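# Seat each lid on its matching box

## Task

Fit the large lid completely down onto the large box and the small lid completely down onto the small box. Both lids must stay seated by themselves, not because the robot is holding them. At the end the robot must have released them and moved away.

## Robot and tools

ROBOT. There is one six-joint arm with a suction cup instead of fingers. The cup point is the centre of the cup's rim, which is 36 mm across. The cup opens along the cup point's own +z axis. From about 4 cm behind the rim, the tool body and its camera stick out up to about 9 cm sideways, so allow for that near box walls. Now and then something may briefly shove a loose object.

FRAMES. Results give poses in the scene frame. Its origin is on the table top under the arm's base, +z is up, and +y is to the left when looking along +x. Positions are in metres and orientation is a quaternion in w,x,y,z order. The printed position can be a little off, more so at long reach. Commands, however, are written in the cup point's own axes.

THE 7-NUMBER ROW. Both execute_actions and move use a row of seven plain numbers: dx, dy, dz, rx, ry, rz, suction. The first six are offsets, not poses. They are measured in the cup point's frame, and their reference is the cup point pose in the most recent result that shows it. For the second or later call within one reply, or before any result in the scene, the reference is where the robot is when the action starts. Each value lies in [-1, 1]. For dx, dy and dz, 1.0 equals 0.6 m. rx, ry and rz form a single rotation vector where 1.0 equals 180 degrees. The seventh number switches suction: above 0.01 turns it on, and 0.01 or less turns it off. The setting stays until you change it. Because every row is an offset from that same reference, an all-zero row is not a hold. It drives the arm back to the reference pose.

execute_actions. The argument "actions" is a list holding at most one item.
- Empty list: nothing is commanded. It returns the state and the pictures.
- Action: {"rows": [...], "steps": n}. It takes 1 to 15 rows and steps from 3 to 15, with 15 as the default. Each step lasts 1/30 s and uses one row. If there are fewer rows than steps, the last row repeats.
- Wait: {"steps": n} with n up to 300. It counts from the previous result, and your reply time counts toward it.
- The optional "pictures": true adds camera images to an action result.
- A refused call sends nothing to the robot.
Every step's command is clipped to within 70 mm and 16 degrees of the measured pose. The last 3 steps of an action are held back and run while you reply. After an action, the arm only continues as far as the last clipped pose, so a distant goal can take several calls.

move. The argument "target" is one 7-number row with the same offset convention. The optional "speed" is in m/s, from 0.002 to 0.5, default 0.25. Rotation is capped at twice that value in rad/s. The path is a straight line lasting 0.5 to 10 s. A path that would take longer stops after 10 s, short of the target. The path does not slow for obstacles. The cup can lag behind it, stray from it, or overshoot "speed", especially with the arm near full stretch. The suction value is applied at the start of the move. The result includes a "move:" line:
- Ending: done (at rest near the target), off_target, moving, held or fault.
- limits=paced: the sent pose was clipped.
- limits=held: some steps were blocked, and afterwards the arm may move much faster.
The result also gives the remaining distance to the target and includes pictures.

wait. The argument "seconds" is from 0 to 10. The robot gets no new command during the wait.

zoom_image. The arguments are "camera", which must be "cam_wrist", and "region" [x0, y0, x1, y1] in pixels of the latest full image. (0,0) is the top-left corner, and the region can be at most 504 by 504 pixels.

finished_scene. The argument "scene" is an integer, 1 or 2. It ends that scene for good and reports whether the goal was met.

CAMERA. cam_wrist is a 616x616 fisheye on the tool. fx is about 188.4 and fy about 189.2, with the centre near (302.3, 302.1). Its half field of view is about 95 degrees.

READING RESULTS.
- State line: cup position, quaternion, and linear and angular velocities.
- suction_measured: stays near 0 if there is no seal and reaches 0.83 or more on an airtight surface. Leaks make it lower.
- part_present: switches to 1 at 0.50 and back to 0 below 0.45.
- HELD: marks steps whose command was partly or fully withheld by the clearance check.
- "pose unreachable": the clearance check altered or blocked what was sent. The mounting block or post under the base counts as part of the arm.
- "Hand target": the pose the controller is currently heading for. It appears only when nothing is held back.
- Joint torques and Flange force: contact and load indicators. They are noisy, and the force includes the weight of what is held.
- Also watch for MOTOR HOT and fault lines.

GRIPPING AND RELEASING. Press the whole rim flat on a smooth area of a lid, away from holes, seams and outer edges, with suction on. Under vacuum the cup shortens, so a held part sits up to about 12 mm nearer the tool. To release, set the lid down so it rests on the box, switch suction off, then back away at least 15 mm. If the cup seals to the table, switch suction off to free the tool.

AVOID.
- Knocking anything off the table: this ends the scene.
- Fault stops, which last 10 s and cancel the rest of the call. They happen when an outside force reaches 144 N or a joint reaches its load limit. Limits in N m: waist 302, shoulder 302, elbow 142, forearm roll, wrist pitch and wrist roll 40 each. The arm is stiff, so aiming even slightly beyond contact with something solid can trigger a fault. Approach slowly and stop near the contact.
- Drops, slams and hard pushes, which lower the result.
- Holding loads for long, which heats the motors.

Joint ranges in rad: elbow -2.792 to 2.792, every other joint -6.283 to 6.283. Time spent, including reply time, counts against the result, and smooth, economical motion helps a little.

Each tool is called after "Request:" by a JSON object that holds its "name" and its "arguments", one argument or row to a line.

## Session

Request:
{"name": "execute_actions", "arguments": {
  "actions": []
}}

Scene clock: 0.00 s of 6200.00 s.
end_effector_position=(+0.6447, -0.0172, +0.4533) suction_measured=0.00 part_present=0 end_effector_quat_wxyz=(+0.007, +0.014, +1.000, +0.002) end_effector_velocity=(+0.000, -0.000, -0.000) end_effector_angular_velocity=(+0.001, -0.001, -0.001)
Joint positions: [-0.055  0.168  1.62   0.002  1.355 -0.052]
Joint velocities: [-0.     0.    -0.     0.001 -0.001  0.001]
Joint torques (N m, as the joint torque sensors report them, + toward a larger angle): no reading
Flange force (N, the push that the arm receives, along the end effector's own x y z axes): no reading
Hand target: +0.645, -0.017, +0.453; +0.007, +0.014, +1.000, +0.002

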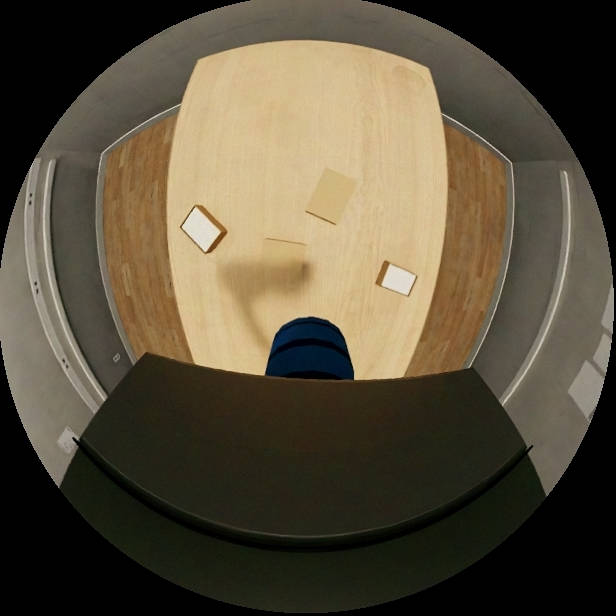

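Request:
{"name": "zoom_image", "arguments": {
  "camera": "cam_wrist",
  "region": [160, 140, 460, 340]
}}

Request:
{"name": "move", "arguments": {
  "target": [-0.1667, 0, 0.3, 0, 0, 0, 0]
}}

Region (160, 140, 460, 340) of cam_wrist's 616x616 image, scaled by 1.680, with more detail than that image has.

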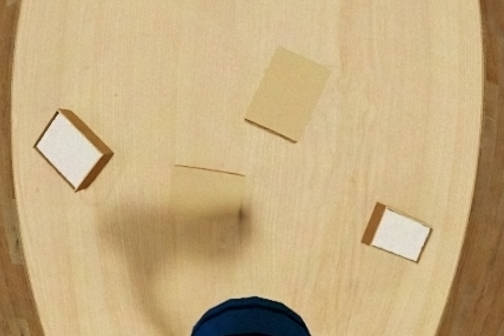

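Scene clock: 1.47 s of 6200.00 s.
end_effector_position=(+0.7473, -0.0193, +0.2748) suction_measured=0.00 part_present=0 end_effector_quat_wxyz=(+0.007, +0.014, +1.000, +0.002) end_effector_velocity=(+0.001, -0.001, -0.001) end_effector_angular_velocity=(-0.000, -0.001, -0.001)
Joint positions: [-0.048  0.419  1.626  0.002  1.097 -0.045]
Joint velocities: [-0.001  0.002 -0.     0.    -0.002 -0.   ]
Joint torques (N m, as the joint torque sensors report them, + toward a larger angle): [  0.3  -78.38 -37.34   3.5    0.48   0.25]
Flange force (N, the push that the arm receives, along the end effector's own x y z axes): [0.2 -1.2 3.0]
Hand target: +0.747, -0.019, +0.275; +0.007, +0.014, +1.000, +0.002
Off the commanded pose: 0.000 m, 0 deg.
Kept back: nothing.
move: done

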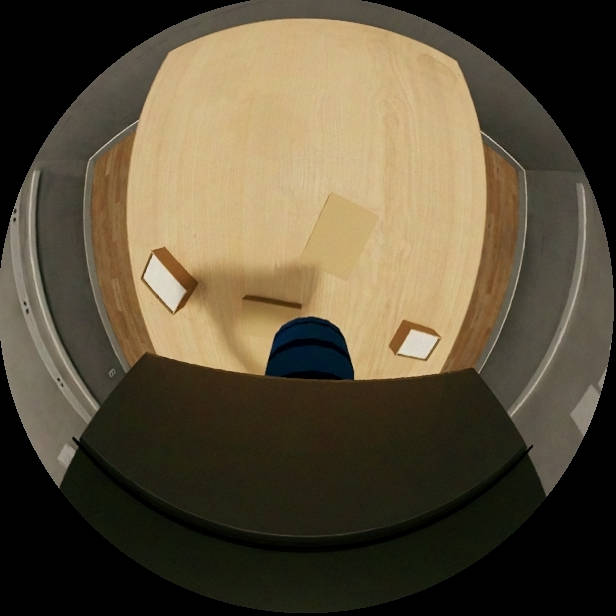

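Request:
{"name": "move", "arguments": {
  "target": [0.045, -0.135, 0.25, 0, 0, 0, 0]
}}

Scene clock: 2.87 s of 6200.00 s.
end_effector_position=(+0.7205, -0.0993, +0.1242) suction_measured=0.00 part_present=0 end_effector_quat_wxyz=(+0.007, +0.014, +1.000, +0.002) end_effector_velocity=(-0.000, -0.000, -0.001) end_effector_angular_velocity=(-0.000, -0.000, +0.000)
Joint positions: [-0.16   0.527  1.777  0.002  0.837 -0.158]
Joint velocities: [-0.001  0.001  0.001 -0.001 -0.002 -0.   ]
Joint torques (N m, as the joint torque sensors report them, + toward a larger angle): [  0.84 -79.87 -31.5    2.94   0.46   0.29]
Flange force (N, the push that the arm receives, along the end effector's own x y z axes): [3.9 -1.2 0.6]
Hand target: +0.720, -0.099, +0.124; +0.007, +0.014, +1.000, +0.002
Off the commanded pose: 0.000 m, 0 deg.
Kept back: nothing.
move: done

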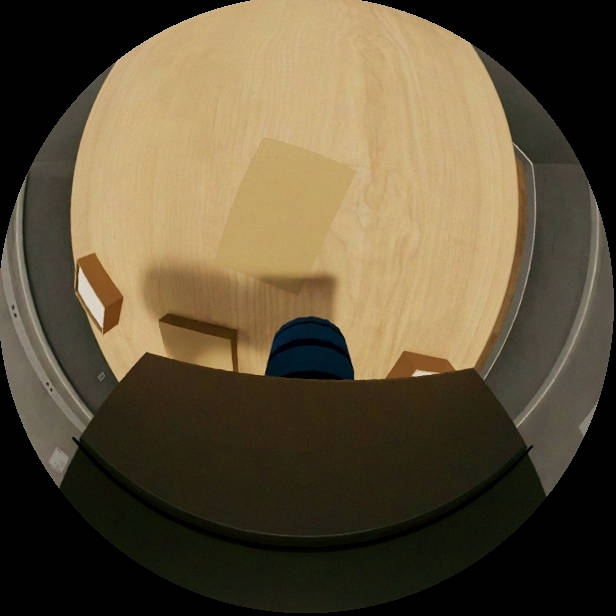

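Request:
{"name": "move", "arguments": {
  "target": [-0.067, 0.027, 0.0, 0, 0, 0.128, 0]
}}

Scene clock: 4.30 s of 6200.00 s.
end_effector_position=(+0.7611, -0.0842, +0.1248) suction_measured=0.00 part_present=0 end_effector_quat_wxyz=(+0.007, +0.213, +0.977, +0.003) end_effector_velocity=(-0.000, +0.000, -0.000) end_effector_angular_velocity=(-0.000, +0.002, -0.000)
Joint positions: [-0.131  0.575  1.694  0.002  0.873  0.273]
Joint velocities: [ 0.001  0.001 -0.001 -0.     0.001  0.001]
Joint torques (N m, as the joint torque sensors report them, + toward a larger angle): [ -0.11 -86.26 -32.57   3.16   0.63   0.3 ]
Flange force (N, the push that the arm receives, along the end effector's own x y z axes): [2.2 -1.2 2.5]
Hand target: +0.761, -0.084, +0.125; +0.007, +0.213, +0.977, +0.003
Off the commanded pose: 0.000 m, 0 deg.
Kept back: nothing.
move: done

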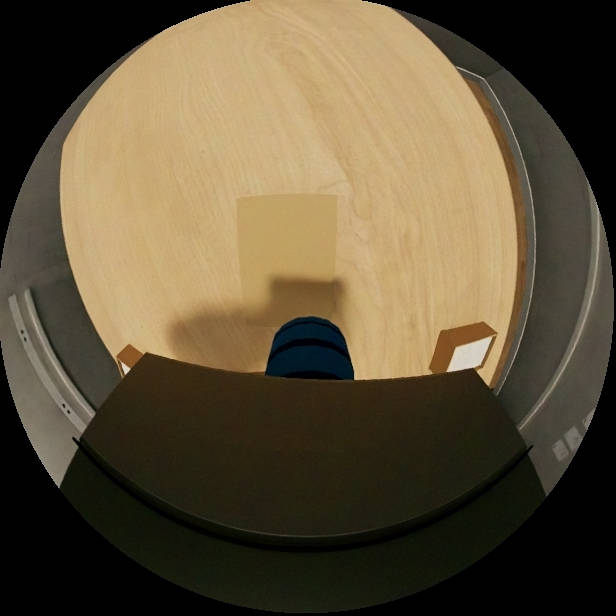

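Request:
{"name": "move", "arguments": {
  "target": [-0.05, 0.025, 0.09, 0, 0, 0, 0],
  "speed": 0.1
}}

Scene clock: 5.50 s of 6200.00 s.
end_effector_position=(+0.7954, -0.0829, +0.0714) suction_measured=0.00 part_present=0 end_effector_quat_wxyz=(+0.007, +0.213, +0.977, +0.003) end_effector_velocity=(+0.000, +0.001, +0.001) end_effector_angular_velocity=(-0.000, -0.001, -0.001)
Joint positions: [-0.123  0.673  1.639  0.002  0.829  0.281]
Joint velocities: [ 0.001 -0.001  0.    -0.     0.     0.002]
Joint torques (N m, as the joint torque sensors report them, + toward a larger angle): [  0.42 -92.66 -31.11   2.94   0.54   0.3 ]
Flange force (N, the push that the arm receives, along the end effector's own x y z axes): [2.7 -1.5 0.8]
Hand target: +0.795, -0.083, +0.071; +0.007, +0.213, +0.977, +0.003
Off the commanded pose: 0.000 m, 0 deg.
Kept back: nothing.
move: done

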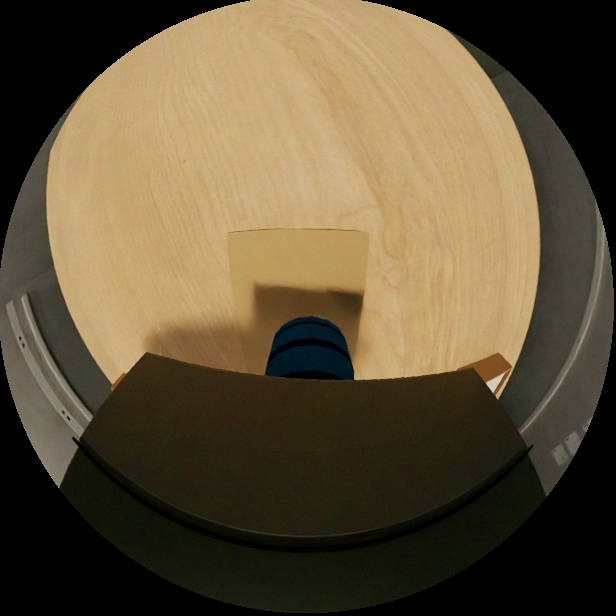

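Request:
{"name": "move", "arguments": {
  "target": [0, 0.01, 0.035, 0, 0, 0, 0],
  "speed": 0.05
}}

Scene clock: 6.47 s of 6200.00 s.
end_effector_position=(+0.7982, -0.0774, +0.0504) suction_measured=0.00 part_present=0 end_effector_quat_wxyz=(+0.007, +0.213, +0.977, +0.003) end_effector_velocity=(+0.000, +0.001, -0.001) end_effector_angular_velocity=(+0.000, -0.001, +0.002)
Joint positions: [-0.116  0.699  1.641  0.002  0.803  0.288]
Joint velocities: [ 0.001  0.001  0.     0.    -0.002 -0.001]
Joint torques (N m, as the joint torque sensors report them, + toward a larger angle): [ -0.21 -95.15 -30.59   2.76   0.36   0.26]
Flange force (N, the push that the arm receives, along the end effector's own x y z axes): [1.8 -0.1 2.2]
Hand target: +0.798, -0.077, +0.050; +0.007, +0.213, +0.977, +0.003
Off the commanded pose: 0.000 m, 0 deg.
Kept back: nothing.
move: done

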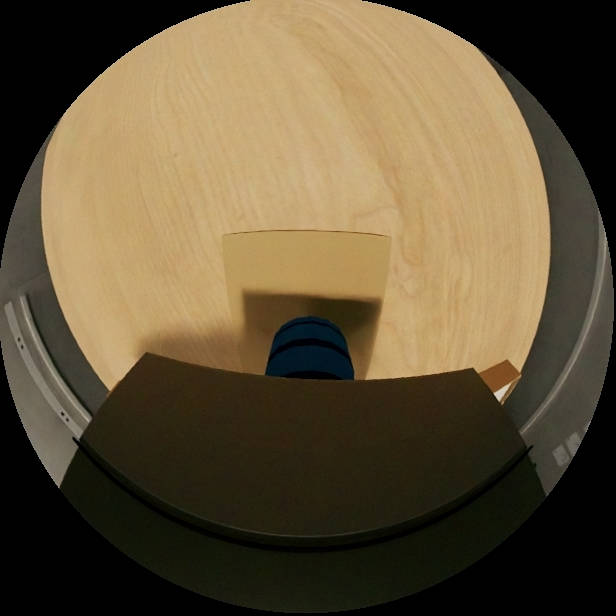

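Request:
{"name": "move", "arguments": {
  "target": [0.008, 0, 0.025, 0, 0, 0, 1],
  "speed": 0.02
}}

Scene clock: 7.70 s of 6200.00 s.
end_effector_position=(+0.7940, -0.0753, +0.0354) suction_measured=0.00 part_present=0 end_effector_quat_wxyz=(+0.007, +0.213, +0.977, +0.003) end_effector_velocity=(+0.000, +0.000, -0.001) end_effector_angular_velocity=(+0.001, +0.000, -0.001)
Joint positions: [-0.114  0.71   1.655  0.002  0.777  0.29 ]
Joint velocities: [ 0.     0.002 -0.     0.001 -0.001  0.001]
Joint torques (N m, as the joint torque sensors report them, + toward a larger angle): [  0.24 -95.84 -29.98   2.77   0.57   0.31]
Flange force (N, the push that the arm receives, along the end effector's own x y z axes): [1.2 -1.1 3.3]
Hand target: +0.794, -0.075, +0.035; +0.007, +0.213, +0.977, +0.003
Off the commanded pose: 0.000 m, 0 deg.
Kept back: nothing.
move: done

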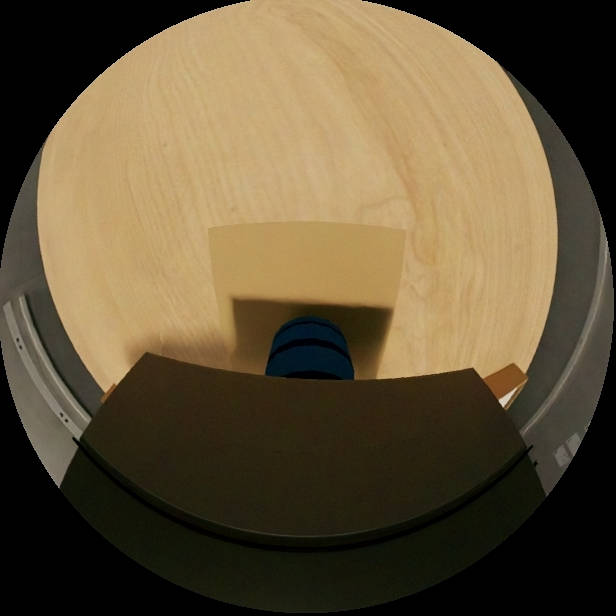

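Request:
{"name": "move", "arguments": {
  "target": [0, 0, 0.015, 0, 0, 0, 1],
  "speed": 0.02
}}

Scene clock: 8.63 s of 6200.00 s.
end_effector_position=(+0.7942, -0.0753, +0.0264) suction_measured=0.74 part_present=1 end_effector_quat_wxyz=(+0.007, +0.213, +0.977, +0.003) end_effector_velocity=(+0.000, -0.000, +0.000) end_effector_angular_velocity=(+0.001, -0.001, -0.002)
Joint positions: [-0.114  0.721  1.656  0.002  0.765  0.29 ]
Joint velocities: [-0.    -0.     0.     0.001 -0.001  0.001]
Joint torques (N m, as the joint torque sensors report them, + toward a larger angle): [  0.63 -95.41 -30.11   2.76   0.45   0.13]
Flange force (N, the push that the arm receives, along the end effector's own x y z axes): [3.2 -2.1 2.0]
Hand target: +0.794, -0.075, +0.026; +0.007, +0.213, +0.977, +0.003
Off the commanded pose: 0.000 m, 0 deg.
Kept back: nothing.
move: done

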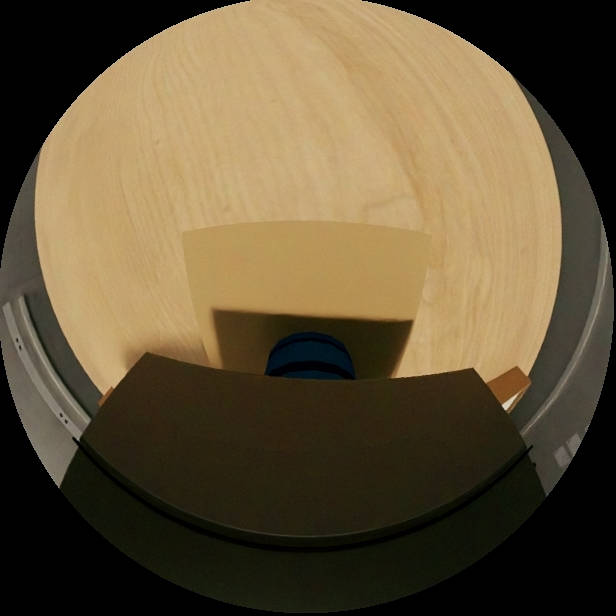

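Request:
{"name": "move", "arguments": {
  "target": [0, 0, -0.1, 0, 0, 0, 1],
  "speed": 0.1
}}

Request:
{"name": "move", "arguments": {
  "target": [0.34, 0.367, -0.19, 0, 0, -0.406, 1],
  "speed": 0.2
}}

Scene clock: 9.80 s of 6200.00 s.
end_effector_position=(+0.7933, -0.0754, +0.0864) suction_measured=0.85 part_present=1 end_effector_quat_wxyz=(+0.007, +0.213, +0.977, +0.003) end_effector_velocity=(+0.000, -0.001, +0.000) end_effector_angular_velocity=(+0.001, -0.001, -0.001)
Joint positions: [-0.114  0.654  1.64   0.002  0.848  0.29 ]
Joint velocities: [-0.001 -0.    -0.     0.001 -0.    -0.001]
Joint torques (N m, as the joint torque sensors report them, + toward a larger angle): [  0.55 -93.02 -32.04   2.95   0.47   0.18]
Flange force (N, the push that the arm receives, along the end effector's own x y z axes): [1.4 -1.7 2.9]
Hand target: +0.793, -0.075, +0.086; +0.007, +0.213, +0.977, +0.003
Off the commanded pose: 0.000 m, 0 deg.
Kept back: nothing.
move: done

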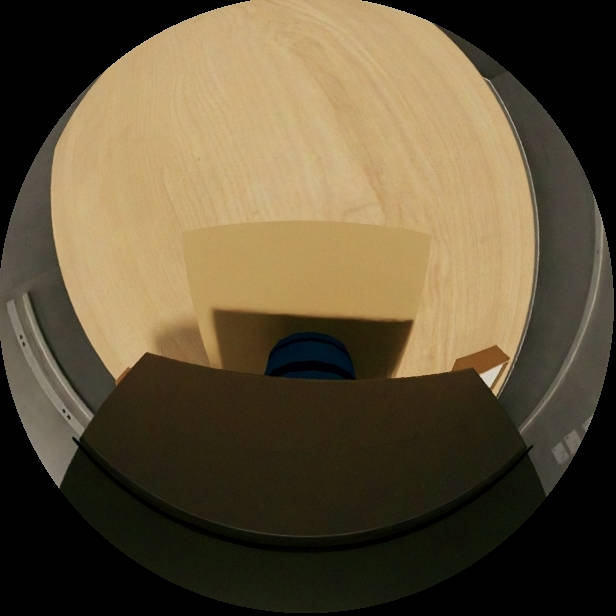

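Scene clock: 13.37 s of 6200.00 s.
end_effector_position=(+0.6972, +0.2094, +0.1997) suction_measured=0.85 part_present=1 end_effector_quat_wxyz=(+0.007, -0.410, +0.912, -0.001) end_effector_velocity=(+0.001, +0.000, +0.001) end_effector_angular_velocity=(+0.001, -0.003, +0.001)
Joint positions: [ 0.268  0.453  1.73   0.002  0.959 -0.603]
Joint velocities: [ 0.    -0.001 -0.    -0.    -0.002 -0.001]
Joint torques (N m, as the joint torque sensors report them, + toward a larger angle): [  0.94 -77.02 -34.2    3.25   0.49   0.27]
Flange force (N, the push that the arm receives, along the end effector's own x y z axes): [3.1 -0.8 1.2]
Hand target: +0.697, +0.209, +0.200; +0.007, -0.410, +0.912, -0.001
Off the commanded pose: 0.001 m, 0 deg.
Kept back: nothing.
move: done

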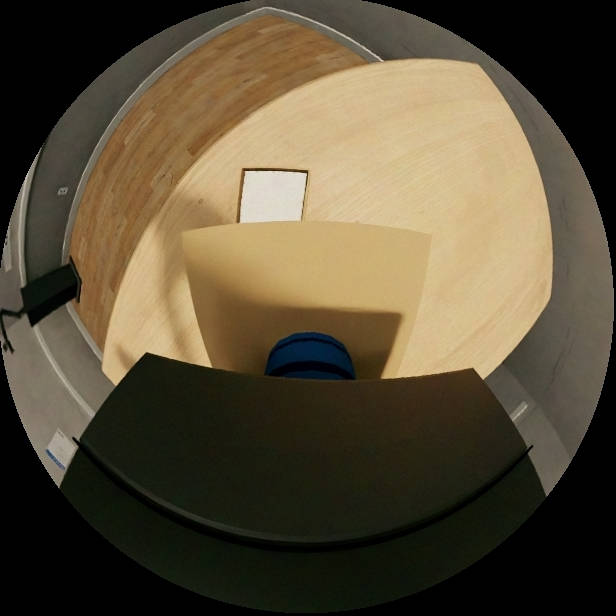

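Request:
{"name": "move", "arguments": {
  "target": [-0.075, 0.067, 0.13, 0, 0, 0, 1],
  "speed": 0.1
}}

Request:
{"name": "zoom_image", "arguments": {
  "camera": "cam_wrist",
  "region": [150, 120, 460, 280]
}}

Scene clock: 14.90 s of 6200.00 s.
end_effector_position=(+0.6979, +0.2699, +0.1218) suction_measured=0.85 part_present=1 end_effector_quat_wxyz=(+0.007, -0.410, +0.912, -0.001) end_effector_velocity=(-0.000, +0.000, -0.000) end_effector_angular_velocity=(-0.001, +0.002, +0.000)
Joint positions: [ 0.347  0.556  1.733  0.002  0.852 -0.524]
Joint velocities: [ 0.001  0.001 -0.001 -0.     0.002  0.001]
Joint torques (N m, as the joint torque sensors report them, + toward a larger angle): [ -0.61 -84.46 -31.53   2.87   0.4    0.07]
Flange force (N, the push that the arm receives, along the end effector's own x y z axes): [0.8 0.5 1.7]
Hand target: +0.698, +0.270, +0.122; +0.007, -0.410, +0.912, -0.001
Off the commanded pose: 0.000 m, 0 deg.
Kept back: nothing.
move: done

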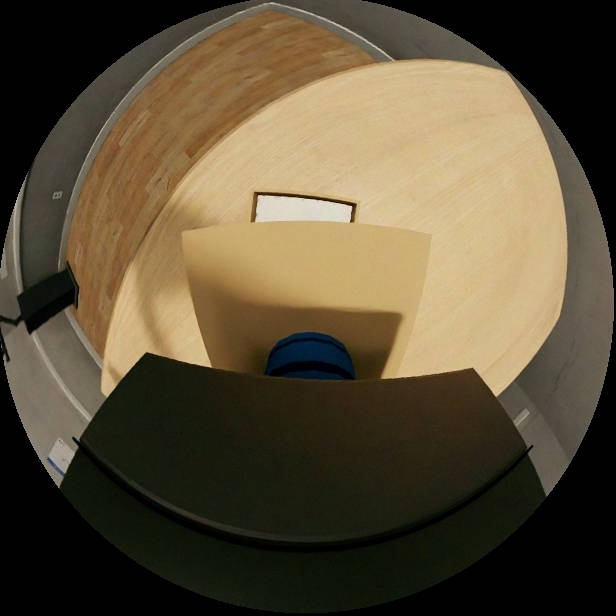

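Region (150, 120, 460, 280) of cam_wrist's 616x616 image, scaled by 1.626, with more detail than that image has; it fills the top 260 rows of this view, and the rest is white.

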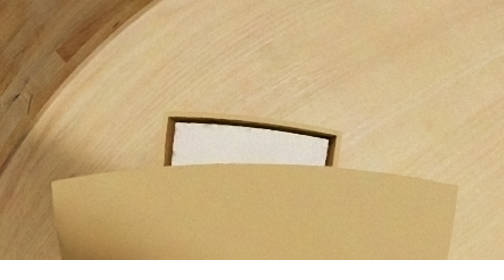

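Request:
{"name": "move", "arguments": {
  "target": [-0.03, 0.013, 0.05, 0, 0, 0.028, 1],
  "speed": 0.05
}}

Request:
{"name": "zoom_image", "arguments": {
  "camera": "cam_wrist",
  "region": [150, 120, 460, 280]
}}

Scene clock: 16.30 s of 6200.00 s.
end_effector_position=(+0.7044, +0.2886, +0.0920) suction_measured=0.85 part_present=1 end_effector_quat_wxyz=(+0.007, -0.370, +0.929, -0.001) end_effector_velocity=(+0.000, -0.000, -0.001) end_effector_angular_velocity=(+0.000, +0.001, -0.001)
Joint positions: [ 0.367  0.604  1.718  0.002  0.819 -0.416]
Joint velocities: [-0.001  0.002  0.     0.001 -0.001 -0.   ]
Joint torques (N m, as the joint torque sensors report them, + toward a larger angle): [ -0.06 -87.   -31.47   2.89   0.4    0.09]
Flange force (N, the push that the arm receives, along the end effector's own x y z axes): [3.8 0.0 1.7]
Hand target: +0.704, +0.289, +0.092; +0.007, -0.370, +0.929, -0.001
Off the commanded pose: 0.000 m, 0 deg.
Kept back: nothing.
move: done

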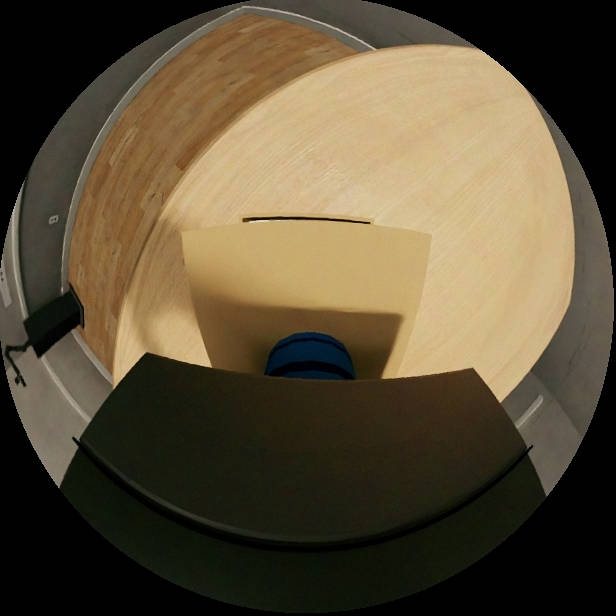

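Region (150, 120, 460, 280) of cam_wrist's 616x616 image, scaled by 1.626, with more detail than that image has; it fills the top 260 rows of this view, and the rest is white.

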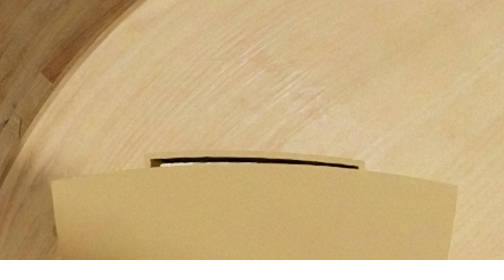

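Request:
{"name": "move", "arguments": {
  "target": [-0.02, 0, 0.035, 0, 0, 0.008, 1],
  "speed": 0.03
}}

Request:
{"name": "move", "arguments": {
  "target": [0, 0, 0.03, 0, 0, 0, 1],
  "speed": 0.015
}}

Scene clock: 17.60 s of 6200.00 s.
end_effector_position=(+0.7135, +0.2969, +0.0711) suction_measured=0.85 part_present=1 end_effector_quat_wxyz=(+0.007, -0.358, +0.934, -0.001) end_effector_velocity=(-0.000, +0.000, -0.000) end_effector_angular_velocity=(-0.000, -0.000, +0.000)
Joint positions: [ 0.374  0.641  1.701  0.002  0.8   -0.384]
Joint velocities: [ 0.001  0.     0.    -0.001 -0.     0.001]
Joint torques (N m, as the joint torque sensors report them, + toward a larger angle): [  0.95 -90.52 -30.59   2.85   0.55   0.21]
Flange force (N, the push that the arm receives, along the end effector's own x y z axes): [2.8 -1.2 2.2]
Hand target: +0.713, +0.297, +0.071; +0.007, -0.358, +0.934, -0.001
Off the commanded pose: 0.000 m, 0 deg.
Kept back: nothing.
move: done

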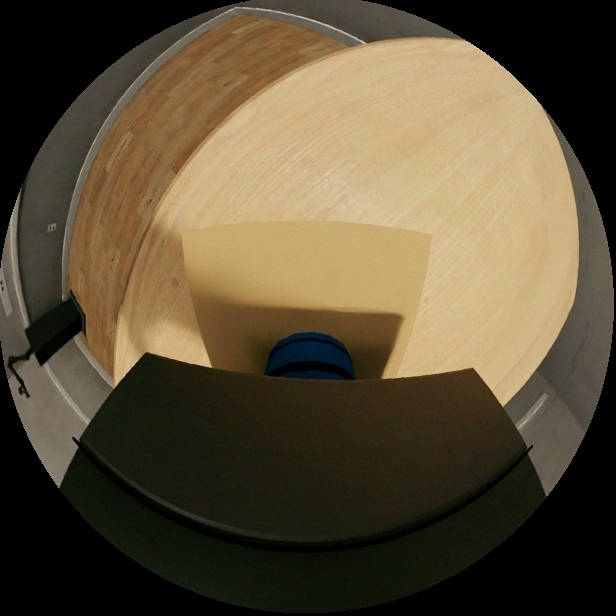

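Scene clock: 19.03 s of 6200.00 s.
end_effector_position=(+0.7138, +0.2970, +0.0532) suction_measured=0.85 part_present=1 end_effector_quat_wxyz=(+0.007, -0.358, +0.934, -0.001) end_effector_velocity=(+0.000, -0.002, -0.001) end_effector_angular_velocity=(-0.002, +0.001, -0.001)
Joint positions: [ 0.374  0.662  1.706  0.002  0.774 -0.384]
Joint velocities: [-0.001  0.001  0.    -0.002 -0.     0.   ]
Joint torques (N m, as the joint torque sensors report them, + toward a larger angle): [ -0.49 -91.03 -29.85   2.78   0.48   0.22]
Flange force (N, the push that the arm receives, along the end effector's own x y z axes): [2.5 -0.1 2.1]
Hand target: +0.714, +0.297, +0.053; +0.007, -0.358, +0.934, -0.001
Off the commanded pose: 0.000 m, 0 deg.
Kept back: nothing.
move: done

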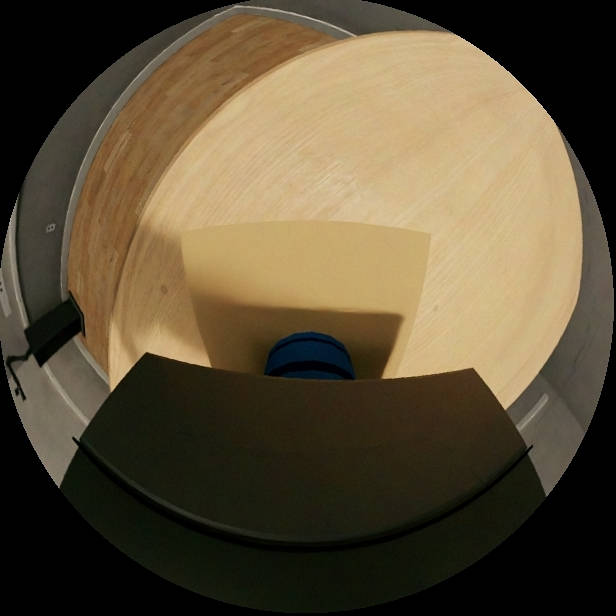

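Request:
{"name": "move", "arguments": {
  "target": [0, 0, 0.017, 0, 0, 0, 1],
  "speed": 0.01
}}

Request:
{"name": "move", "arguments": {
  "target": [0, 0, 0.01, 0, 0, 0, 1],
  "speed": 0.01
}}

Scene clock: 20.50 s of 6200.00 s.
end_effector_position=(+0.7139, +0.2970, +0.0430) suction_measured=0.85 part_present=1 end_effector_quat_wxyz=(+0.007, -0.358, +0.934, -0.001) end_effector_velocity=(+0.000, +0.001, +0.001) end_effector_angular_velocity=(-0.000, -0.002, +0.004)
Joint positions: [ 0.374  0.674  1.708  0.002  0.76  -0.384]
Joint velocities: [ 0.002 -0.001  0.    -0.001 -0.001 -0.001]
Joint torques (N m, as the joint torque sensors report them, + toward a larger angle): [  0.31 -90.95 -29.48   2.56   0.24   0.22]
Flange force (N, the push that the arm receives, along the end effector's own x y z axes): [3.3 -0.6 0.8]
Hand target: +0.714, +0.297, +0.043; +0.007, -0.358, +0.934, -0.001
Off the commanded pose: 0.000 m, 0 deg.
Kept back: nothing.
move: done

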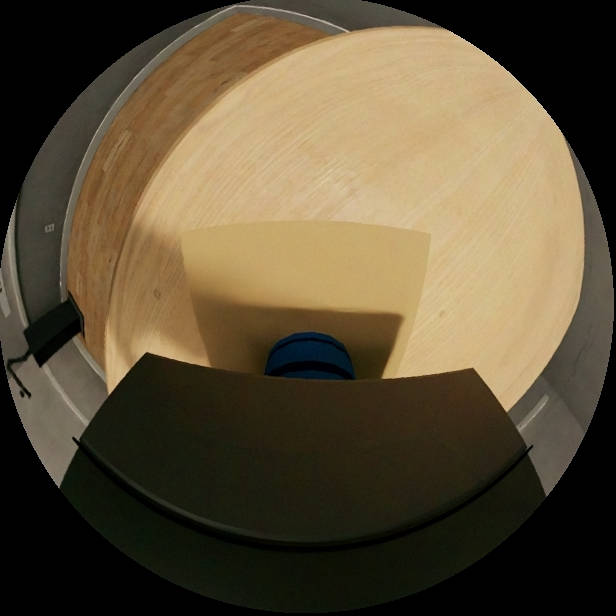

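Scene clock: 21.33 s of 6200.00 s.
end_effector_position=(+0.7141, +0.2971, +0.0373) suction_measured=0.85 part_present=1 end_effector_quat_wxyz=(+0.007, -0.358, +0.934, -0.001) end_effector_velocity=(-0.000, +0.001, -0.002) end_effector_angular_velocity=(+0.000, +0.000, +0.002)
Joint positions: [ 0.374  0.681  1.709  0.002  0.751 -0.384]
Joint velocities: [ 0.001  0.002  0.001  0.001 -0.003 -0.001]
Joint torques (N m, as the joint torque sensors report them, + toward a larger angle): [ -0.45 -23.51 -10.78   2.82  -6.44   0.19]
Flange force (N, the push that the arm receives, along the end effector's own x y z axes): [27.3 9.7 -92.8]
Hand target: +0.714, +0.297, +0.037; +0.007, -0.358, +0.934, -0.001
Off the commanded pose: 0.000 m, 0 deg.
Kept back: nothing.
move: done

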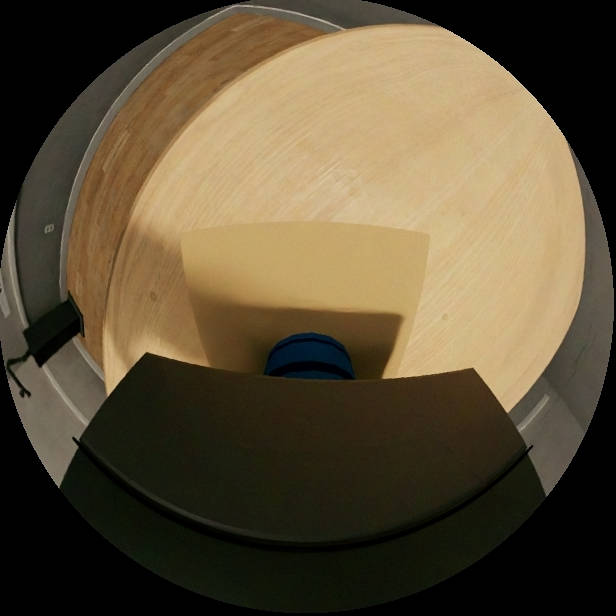

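Hard push; seated. Release and lift.

Request:
{"name": "move", "arguments": {
  "target": [0, 0, -0.008, 0, 0, 0, 0],
  "speed": 0.02
}}

Request:
{"name": "wait", "arguments": {
  "seconds": 0.5
}}

Request:
{"name": "move", "arguments": {
  "target": [0.1, 0, -0.2, 0, 0, 0, 0],
  "speed": 0.1
}}

Scene clock: 22.27 s of 6200.00 s.
end_effector_position=(+0.7140, +0.2970, +0.0420) suction_measured=0.00 part_present=0 end_effector_quat_wxyz=(+0.007, -0.358, +0.934, -0.001) end_effector_velocity=(+0.000, +0.000, +0.001) end_effector_angular_velocity=(-0.001, -0.001, +0.001)
Joint positions: [ 0.374  0.675  1.708  0.002  0.758 -0.384]
Joint velocities: [ 0.    -0.001 -0.001 -0.001  0.001  0.   ]
Joint torques (N m, as the joint torque sensors report them, + toward a larger angle): [ -0.35 -82.42 -25.5    2.6    0.43   0.15]
Flange force (N, the push that the arm receives, along the end effector's own x y z axes): [3.9 0.6 -10.1]
Hand target: +0.714, +0.297, +0.042; +0.007, -0.358, +0.934, -0.001
Off the commanded pose: 0.000 m, 0 deg.
Kept back: nothing.
move: done

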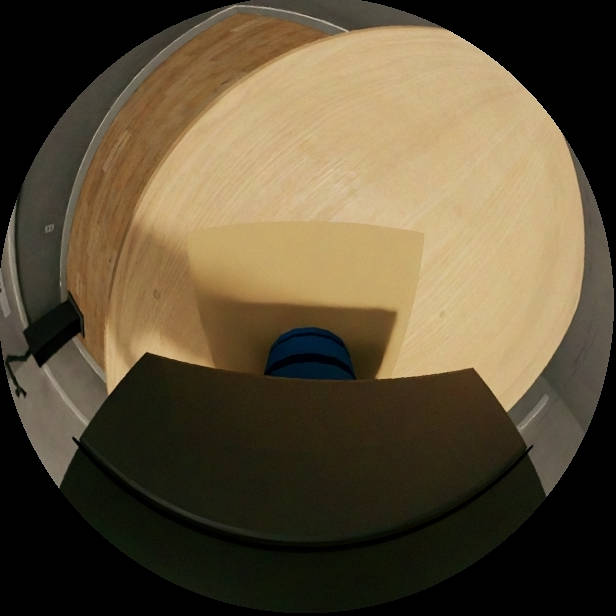

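Scene clock: 22.77 s of 6200.00 s.
end_effector_position=(+0.7141, +0.2971, +0.0421) suction_measured=0.00 part_present=0 end_effector_quat_wxyz=(+0.007, -0.358, +0.934, -0.001) end_effector_velocity=(+0.000, +0.000, +0.002) end_effector_angular_velocity=(+0.001, -0.002, -0.000)
Joint positions: [ 0.374  0.675  1.708  0.002  0.758 -0.384]
Joint velocities: [ 0.001 -0.003  0.    -0.     0.001  0.001]
Joint torques (N m, as the joint torque sensors report them, + toward a larger angle): [ -0.12 -82.82 -25.24   2.62   0.56   0.15]
Flange force (N, the push that the arm receives, along the end effector's own x y z axes): [3.5 0.3 -10.3]
Hand target: +0.714, +0.297, +0.042; +0.007, -0.358, +0.934, -0.001
Off the commanded pose: 0.000 m, 0 deg.
Kept back: nothing.
Steps of this call (steps 1 to 15: nothing new was sent). Readings (end_effector_position | what the end effector reports):
1: (+0.7140, +0.2970, +0.0421) | suction_measured=0.00 part_present=0
2: (+0.7141, +0.2970, +0.0421) | suction_measured=0.00 part_present=0
4: (+0.7141, +0.2971, +0.0421) | suction_measured=0.00 part_present=0
8: (+0.7141, +0.2971, +0.0421) | suction_measured=0.00 part_present=0
15: the state above

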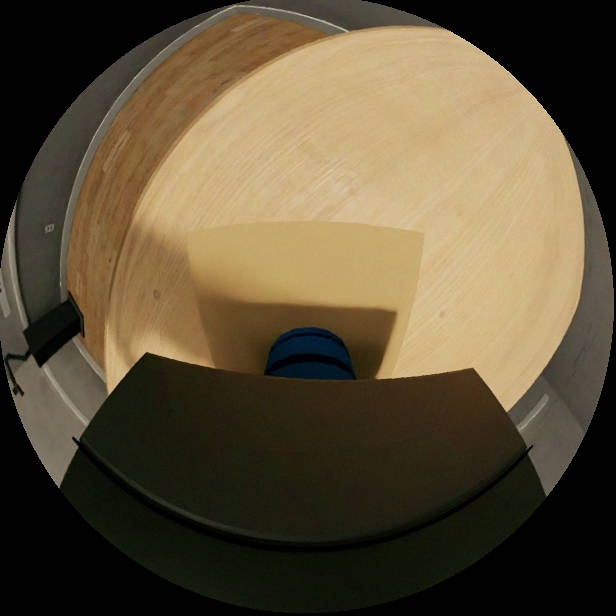

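Scene clock: 24.43 s of 6200.00 s.
end_effector_position=(+0.6677, +0.2566, +0.1613) suction_measured=0.00 part_present=0 end_effector_quat_wxyz=(+0.007, -0.358, +0.934, -0.001) end_effector_velocity=(+0.000, +0.000, +0.001) end_effector_angular_velocity=(+0.001, -0.000, -0.000)
Joint positions: [ 0.342  0.473  1.783  0.002  0.886 -0.416]
Joint velocities: [ 0.    -0.    -0.001  0.001  0.001 -0.001]
Joint torques (N m, as the joint torque sensors report them, + toward a larger angle): [ -0.95 -77.4  -32.35   3.01   0.58   0.1 ]
Flange force (N, the push that the arm receives, along the end effector's own x y z axes): [1.2 0.9 1.5]
Hand target: +0.668, +0.257, +0.161; +0.007, -0.358, +0.934, -0.001
Off the commanded pose: 0.000 m, 0 deg.
Kept back: nothing.
move: done

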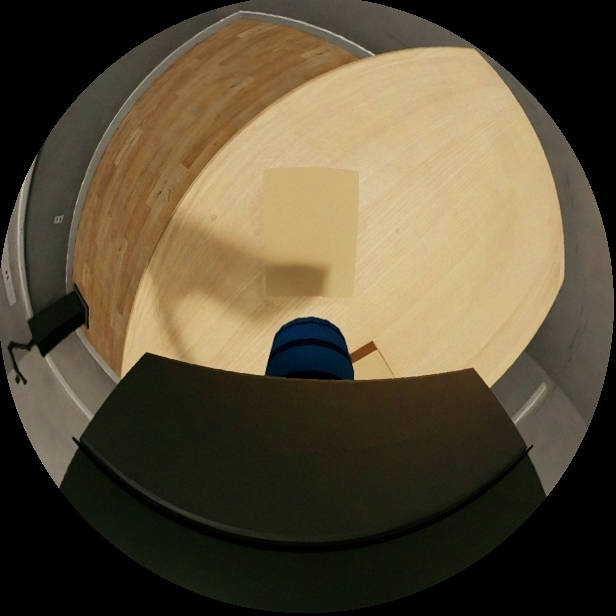

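Request:
{"name": "move", "arguments": {
  "target": [0.199, -0.184, 0.05, 0, 0, 0.778, 0],
  "speed": 0.3
}}

Scene clock: 29.13 s of 6200.00 s.
end_effector_position=(+0.6537, +0.0946, +0.1307) suction_measured=0.00 part_present=0 end_effector_quat_wxyz=(+0.003, +0.755, +0.655, +0.007) end_effector_velocity=(+0.001, +0.001, +0.000) end_effector_angular_velocity=(+0.000, -0.002, -0.001)
Joint positions: [0.115 0.438 1.913 0.002 0.79  1.801]
Joint velocities: [ 0.001  0.    -0.     0.    -0.002  0.001]
Joint torques (N m, as the joint torque sensors report them, + toward a larger angle): [  0.14 -71.46 -30.31   2.86   0.53   0.18]
Flange force (N, the push that the arm receives, along the end effector's own x y z axes): [-1.8 -2.3 1.3]
Hand target: +0.654, +0.095, +0.131; +0.003, +0.755, +0.655, +0.007
Off the commanded pose: 0.001 m, 0 deg.
Kept back: nothing.
move: done

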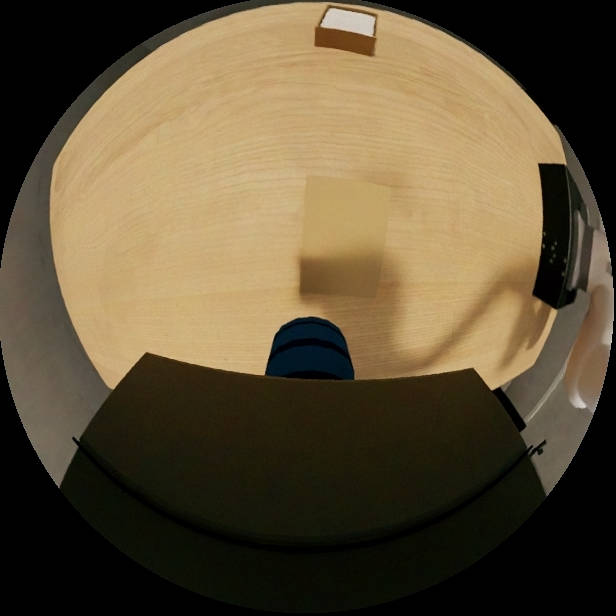

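Request:
{"name": "move", "arguments": {
  "target": [-0.088, -0.063, 0.12, 0, 0, 0.017, 0],
  "speed": 0.12
}}

Scene clock: 30.50 s of 6200.00 s.
end_effector_position=(+0.6101, +0.0477, +0.0579) suction_measured=0.00 part_present=0 end_effector_quat_wxyz=(+0.003, +0.772, +0.635, +0.007) end_effector_velocity=(-0.000, +0.001, -0.000) end_effector_angular_velocity=(+0.000, -0.000, +0.000)
Joint positions: [0.045 0.478 2.043 0.002 0.621 1.785]
Joint velocities: [ 0.001  0.     0.     0.    -0.001  0.   ]
Joint torques (N m, as the joint torque sensors report them, + toward a larger angle): [  0.62 -70.21 -24.82   2.38   0.44   0.12]
Flange force (N, the push that the arm receives, along the end effector's own x y z axes): [-1.9 -1.0 2.0]
Hand target: +0.610, +0.048, +0.058; +0.003, +0.772, +0.635, +0.007
Off the commanded pose: 0.000 m, 0 deg.
Kept back: nothing.
move: done

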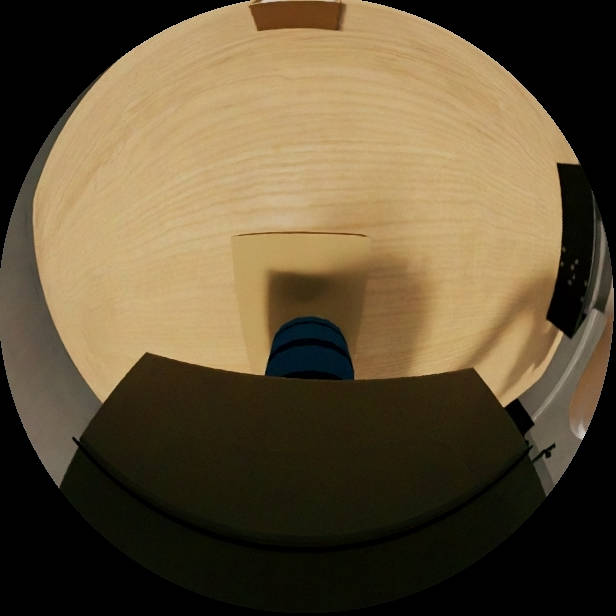

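Shift left 4 mm and descend.

Request:
{"name": "move", "arguments": {
  "target": [0, 0.007, 0.047, 0, 0, 0, 1],
  "speed": 0.025
}}

Scene clock: 32.10 s of 6200.00 s.
end_effector_position=(+0.6146, +0.0469, +0.0297) suction_measured=0.00 part_present=0 end_effector_quat_wxyz=(+0.003, +0.772, +0.635, +0.007) end_effector_velocity=(-0.000, -0.000, -0.001) end_effector_angular_velocity=(+0.000, +0.001, +0.001)
Joint positions: [0.044 0.524 2.042 0.002 0.576 1.783]
Joint velocities: [-0.     0.001 -0.     0.    -0.    -0.001]
Joint torques (N m, as the joint torque sensors report them, + toward a larger angle): [ -1.33 -72.17 -23.46   2.08   0.4    0.23]
Flange force (N, the push that the arm receives, along the end effector's own x y z axes): [0.6 -2.6 0.8]
Hand target: +0.615, +0.047, +0.030; +0.003, +0.772, +0.635, +0.007
Off the commanded pose: 0.000 m, 0 deg.
Kept back: nothing.
move: done

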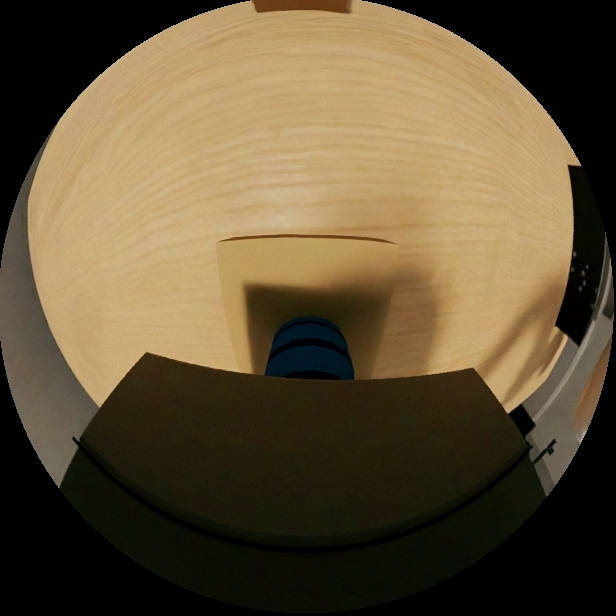

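Request:
{"name": "move", "arguments": {
  "target": [0, 0, 0.012, 0, 0, 0, 1],
  "speed": 0.015
}}

Scene clock: 33.03 s of 6200.00 s.
end_effector_position=(+0.6147, +0.0469, +0.0225) suction_measured=0.79 part_present=1 end_effector_quat_wxyz=(+0.003, +0.772, +0.635, +0.007) end_effector_velocity=(-0.000, -0.000, +0.000) end_effector_angular_velocity=(-0.001, +0.001, -0.001)
Joint positions: [0.044 0.535 2.043 0.002 0.563 1.783]
Joint velocities: [-0.    -0.001  0.    -0.001  0.002  0.002]
Joint torques (N m, as the joint torque sensors report them, + toward a larger angle): [  0.13 -72.81 -23.37   2.12   0.46   0.3 ]
Flange force (N, the push that the arm receives, along the end effector's own x y z axes): [-2.1 -2.8 0.7]
Hand target: +0.615, +0.047, +0.023; +0.003, +0.772, +0.635, +0.007
Off the commanded pose: 0.000 m, 0 deg.
Kept back: nothing.
move: done

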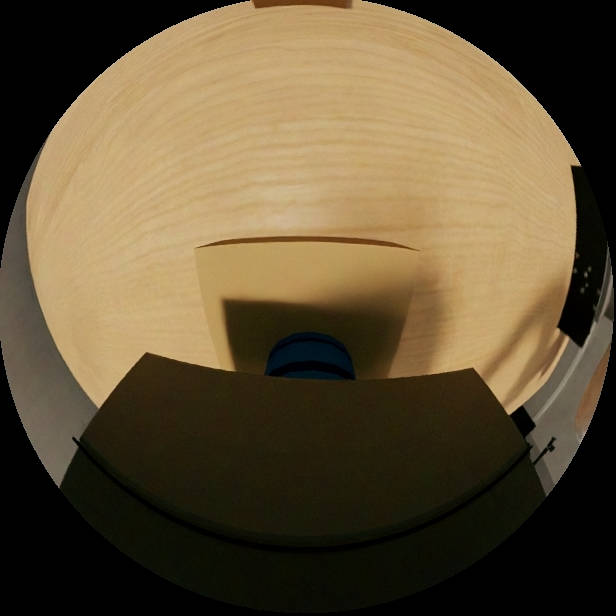

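Box is straight ahead (~0.39 m). Lift and advance 0.3.

Request:
{"name": "move", "arguments": {
  "target": [0, 0, -0.1, 0, 0, 0, 1],
  "speed": 0.1
}}

Request:
{"name": "move", "arguments": {
  "target": [-0.5, 0, -0.13, 0, 0, 0, 1],
  "speed": 0.2
}}

Scene clock: 34.20 s of 6200.00 s.
end_effector_position=(+0.6138, +0.0468, +0.0825) suction_measured=0.85 part_present=1 end_effector_quat_wxyz=(+0.003, +0.772, +0.635, +0.007) end_effector_velocity=(+0.000, +0.000, +0.001) end_effector_angular_velocity=(+0.000, -0.001, -0.001)
Joint positions: [0.044 0.446 2.026 0.002 0.669 1.783]
Joint velocities: [-0.    -0.001 -0.     0.     0.001  0.001]
Joint torques (N m, as the joint torque sensors report them, + toward a larger angle): [  0.22 -68.1  -26.18   2.49   0.51   0.22]
Flange force (N, the push that the arm receives, along the end effector's own x y z axes): [-2.2 -1.4 1.0]
Hand target: +0.614, +0.047, +0.083; +0.003, +0.772, +0.635, +0.007
Off the commanded pose: 0.000 m, 0 deg.
Kept back: nothing.
move: done

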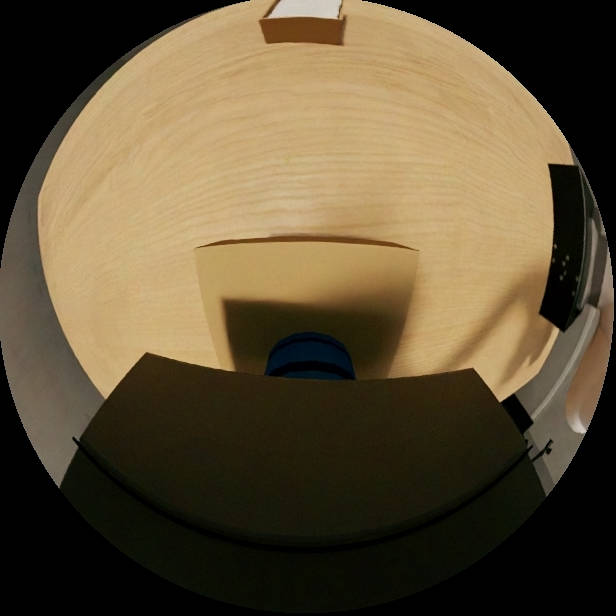

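Scene clock: 36.13 s of 6200.00 s.
end_effector_position=(+0.5554, -0.2480, +0.1591) suction_measured=0.85 part_present=1 end_effector_quat_wxyz=(+0.004, +0.772, +0.635, +0.007) end_effector_velocity=(+0.000, -0.000, +0.001) end_effector_angular_velocity=(-0.001, -0.001, +0.001)
Joint positions: [-0.452  0.336  1.999  0.002  0.807  1.287]
Joint velocities: [ 0.    -0.002 -0.    -0.001  0.001 -0.   ]
Joint torques (N m, as the joint torque sensors report them, + toward a larger angle): [  0.3  -61.72 -30.42   2.93   0.65   0.26]
Flange force (N, the push that the arm receives, along the end effector's own x y z axes): [0.1 -3.2 0.6]
Hand target: +0.555, -0.248, +0.159; +0.003, +0.772, +0.635, +0.007
Off the commanded pose: 0.001 m, 0 deg.
Kept back: nothing.
move: done

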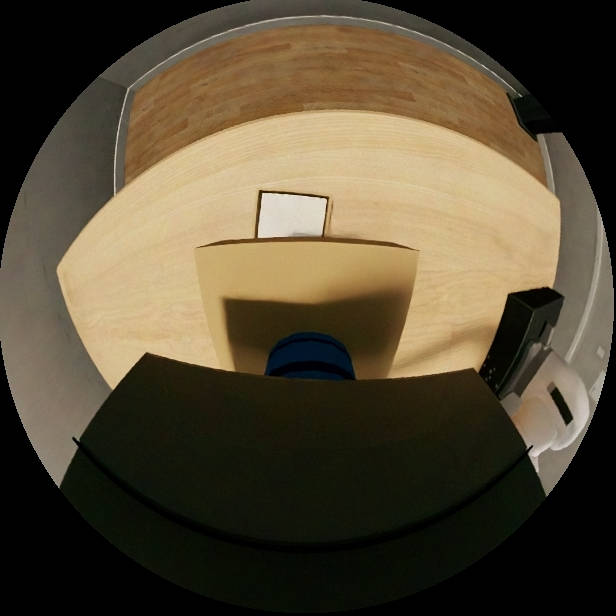

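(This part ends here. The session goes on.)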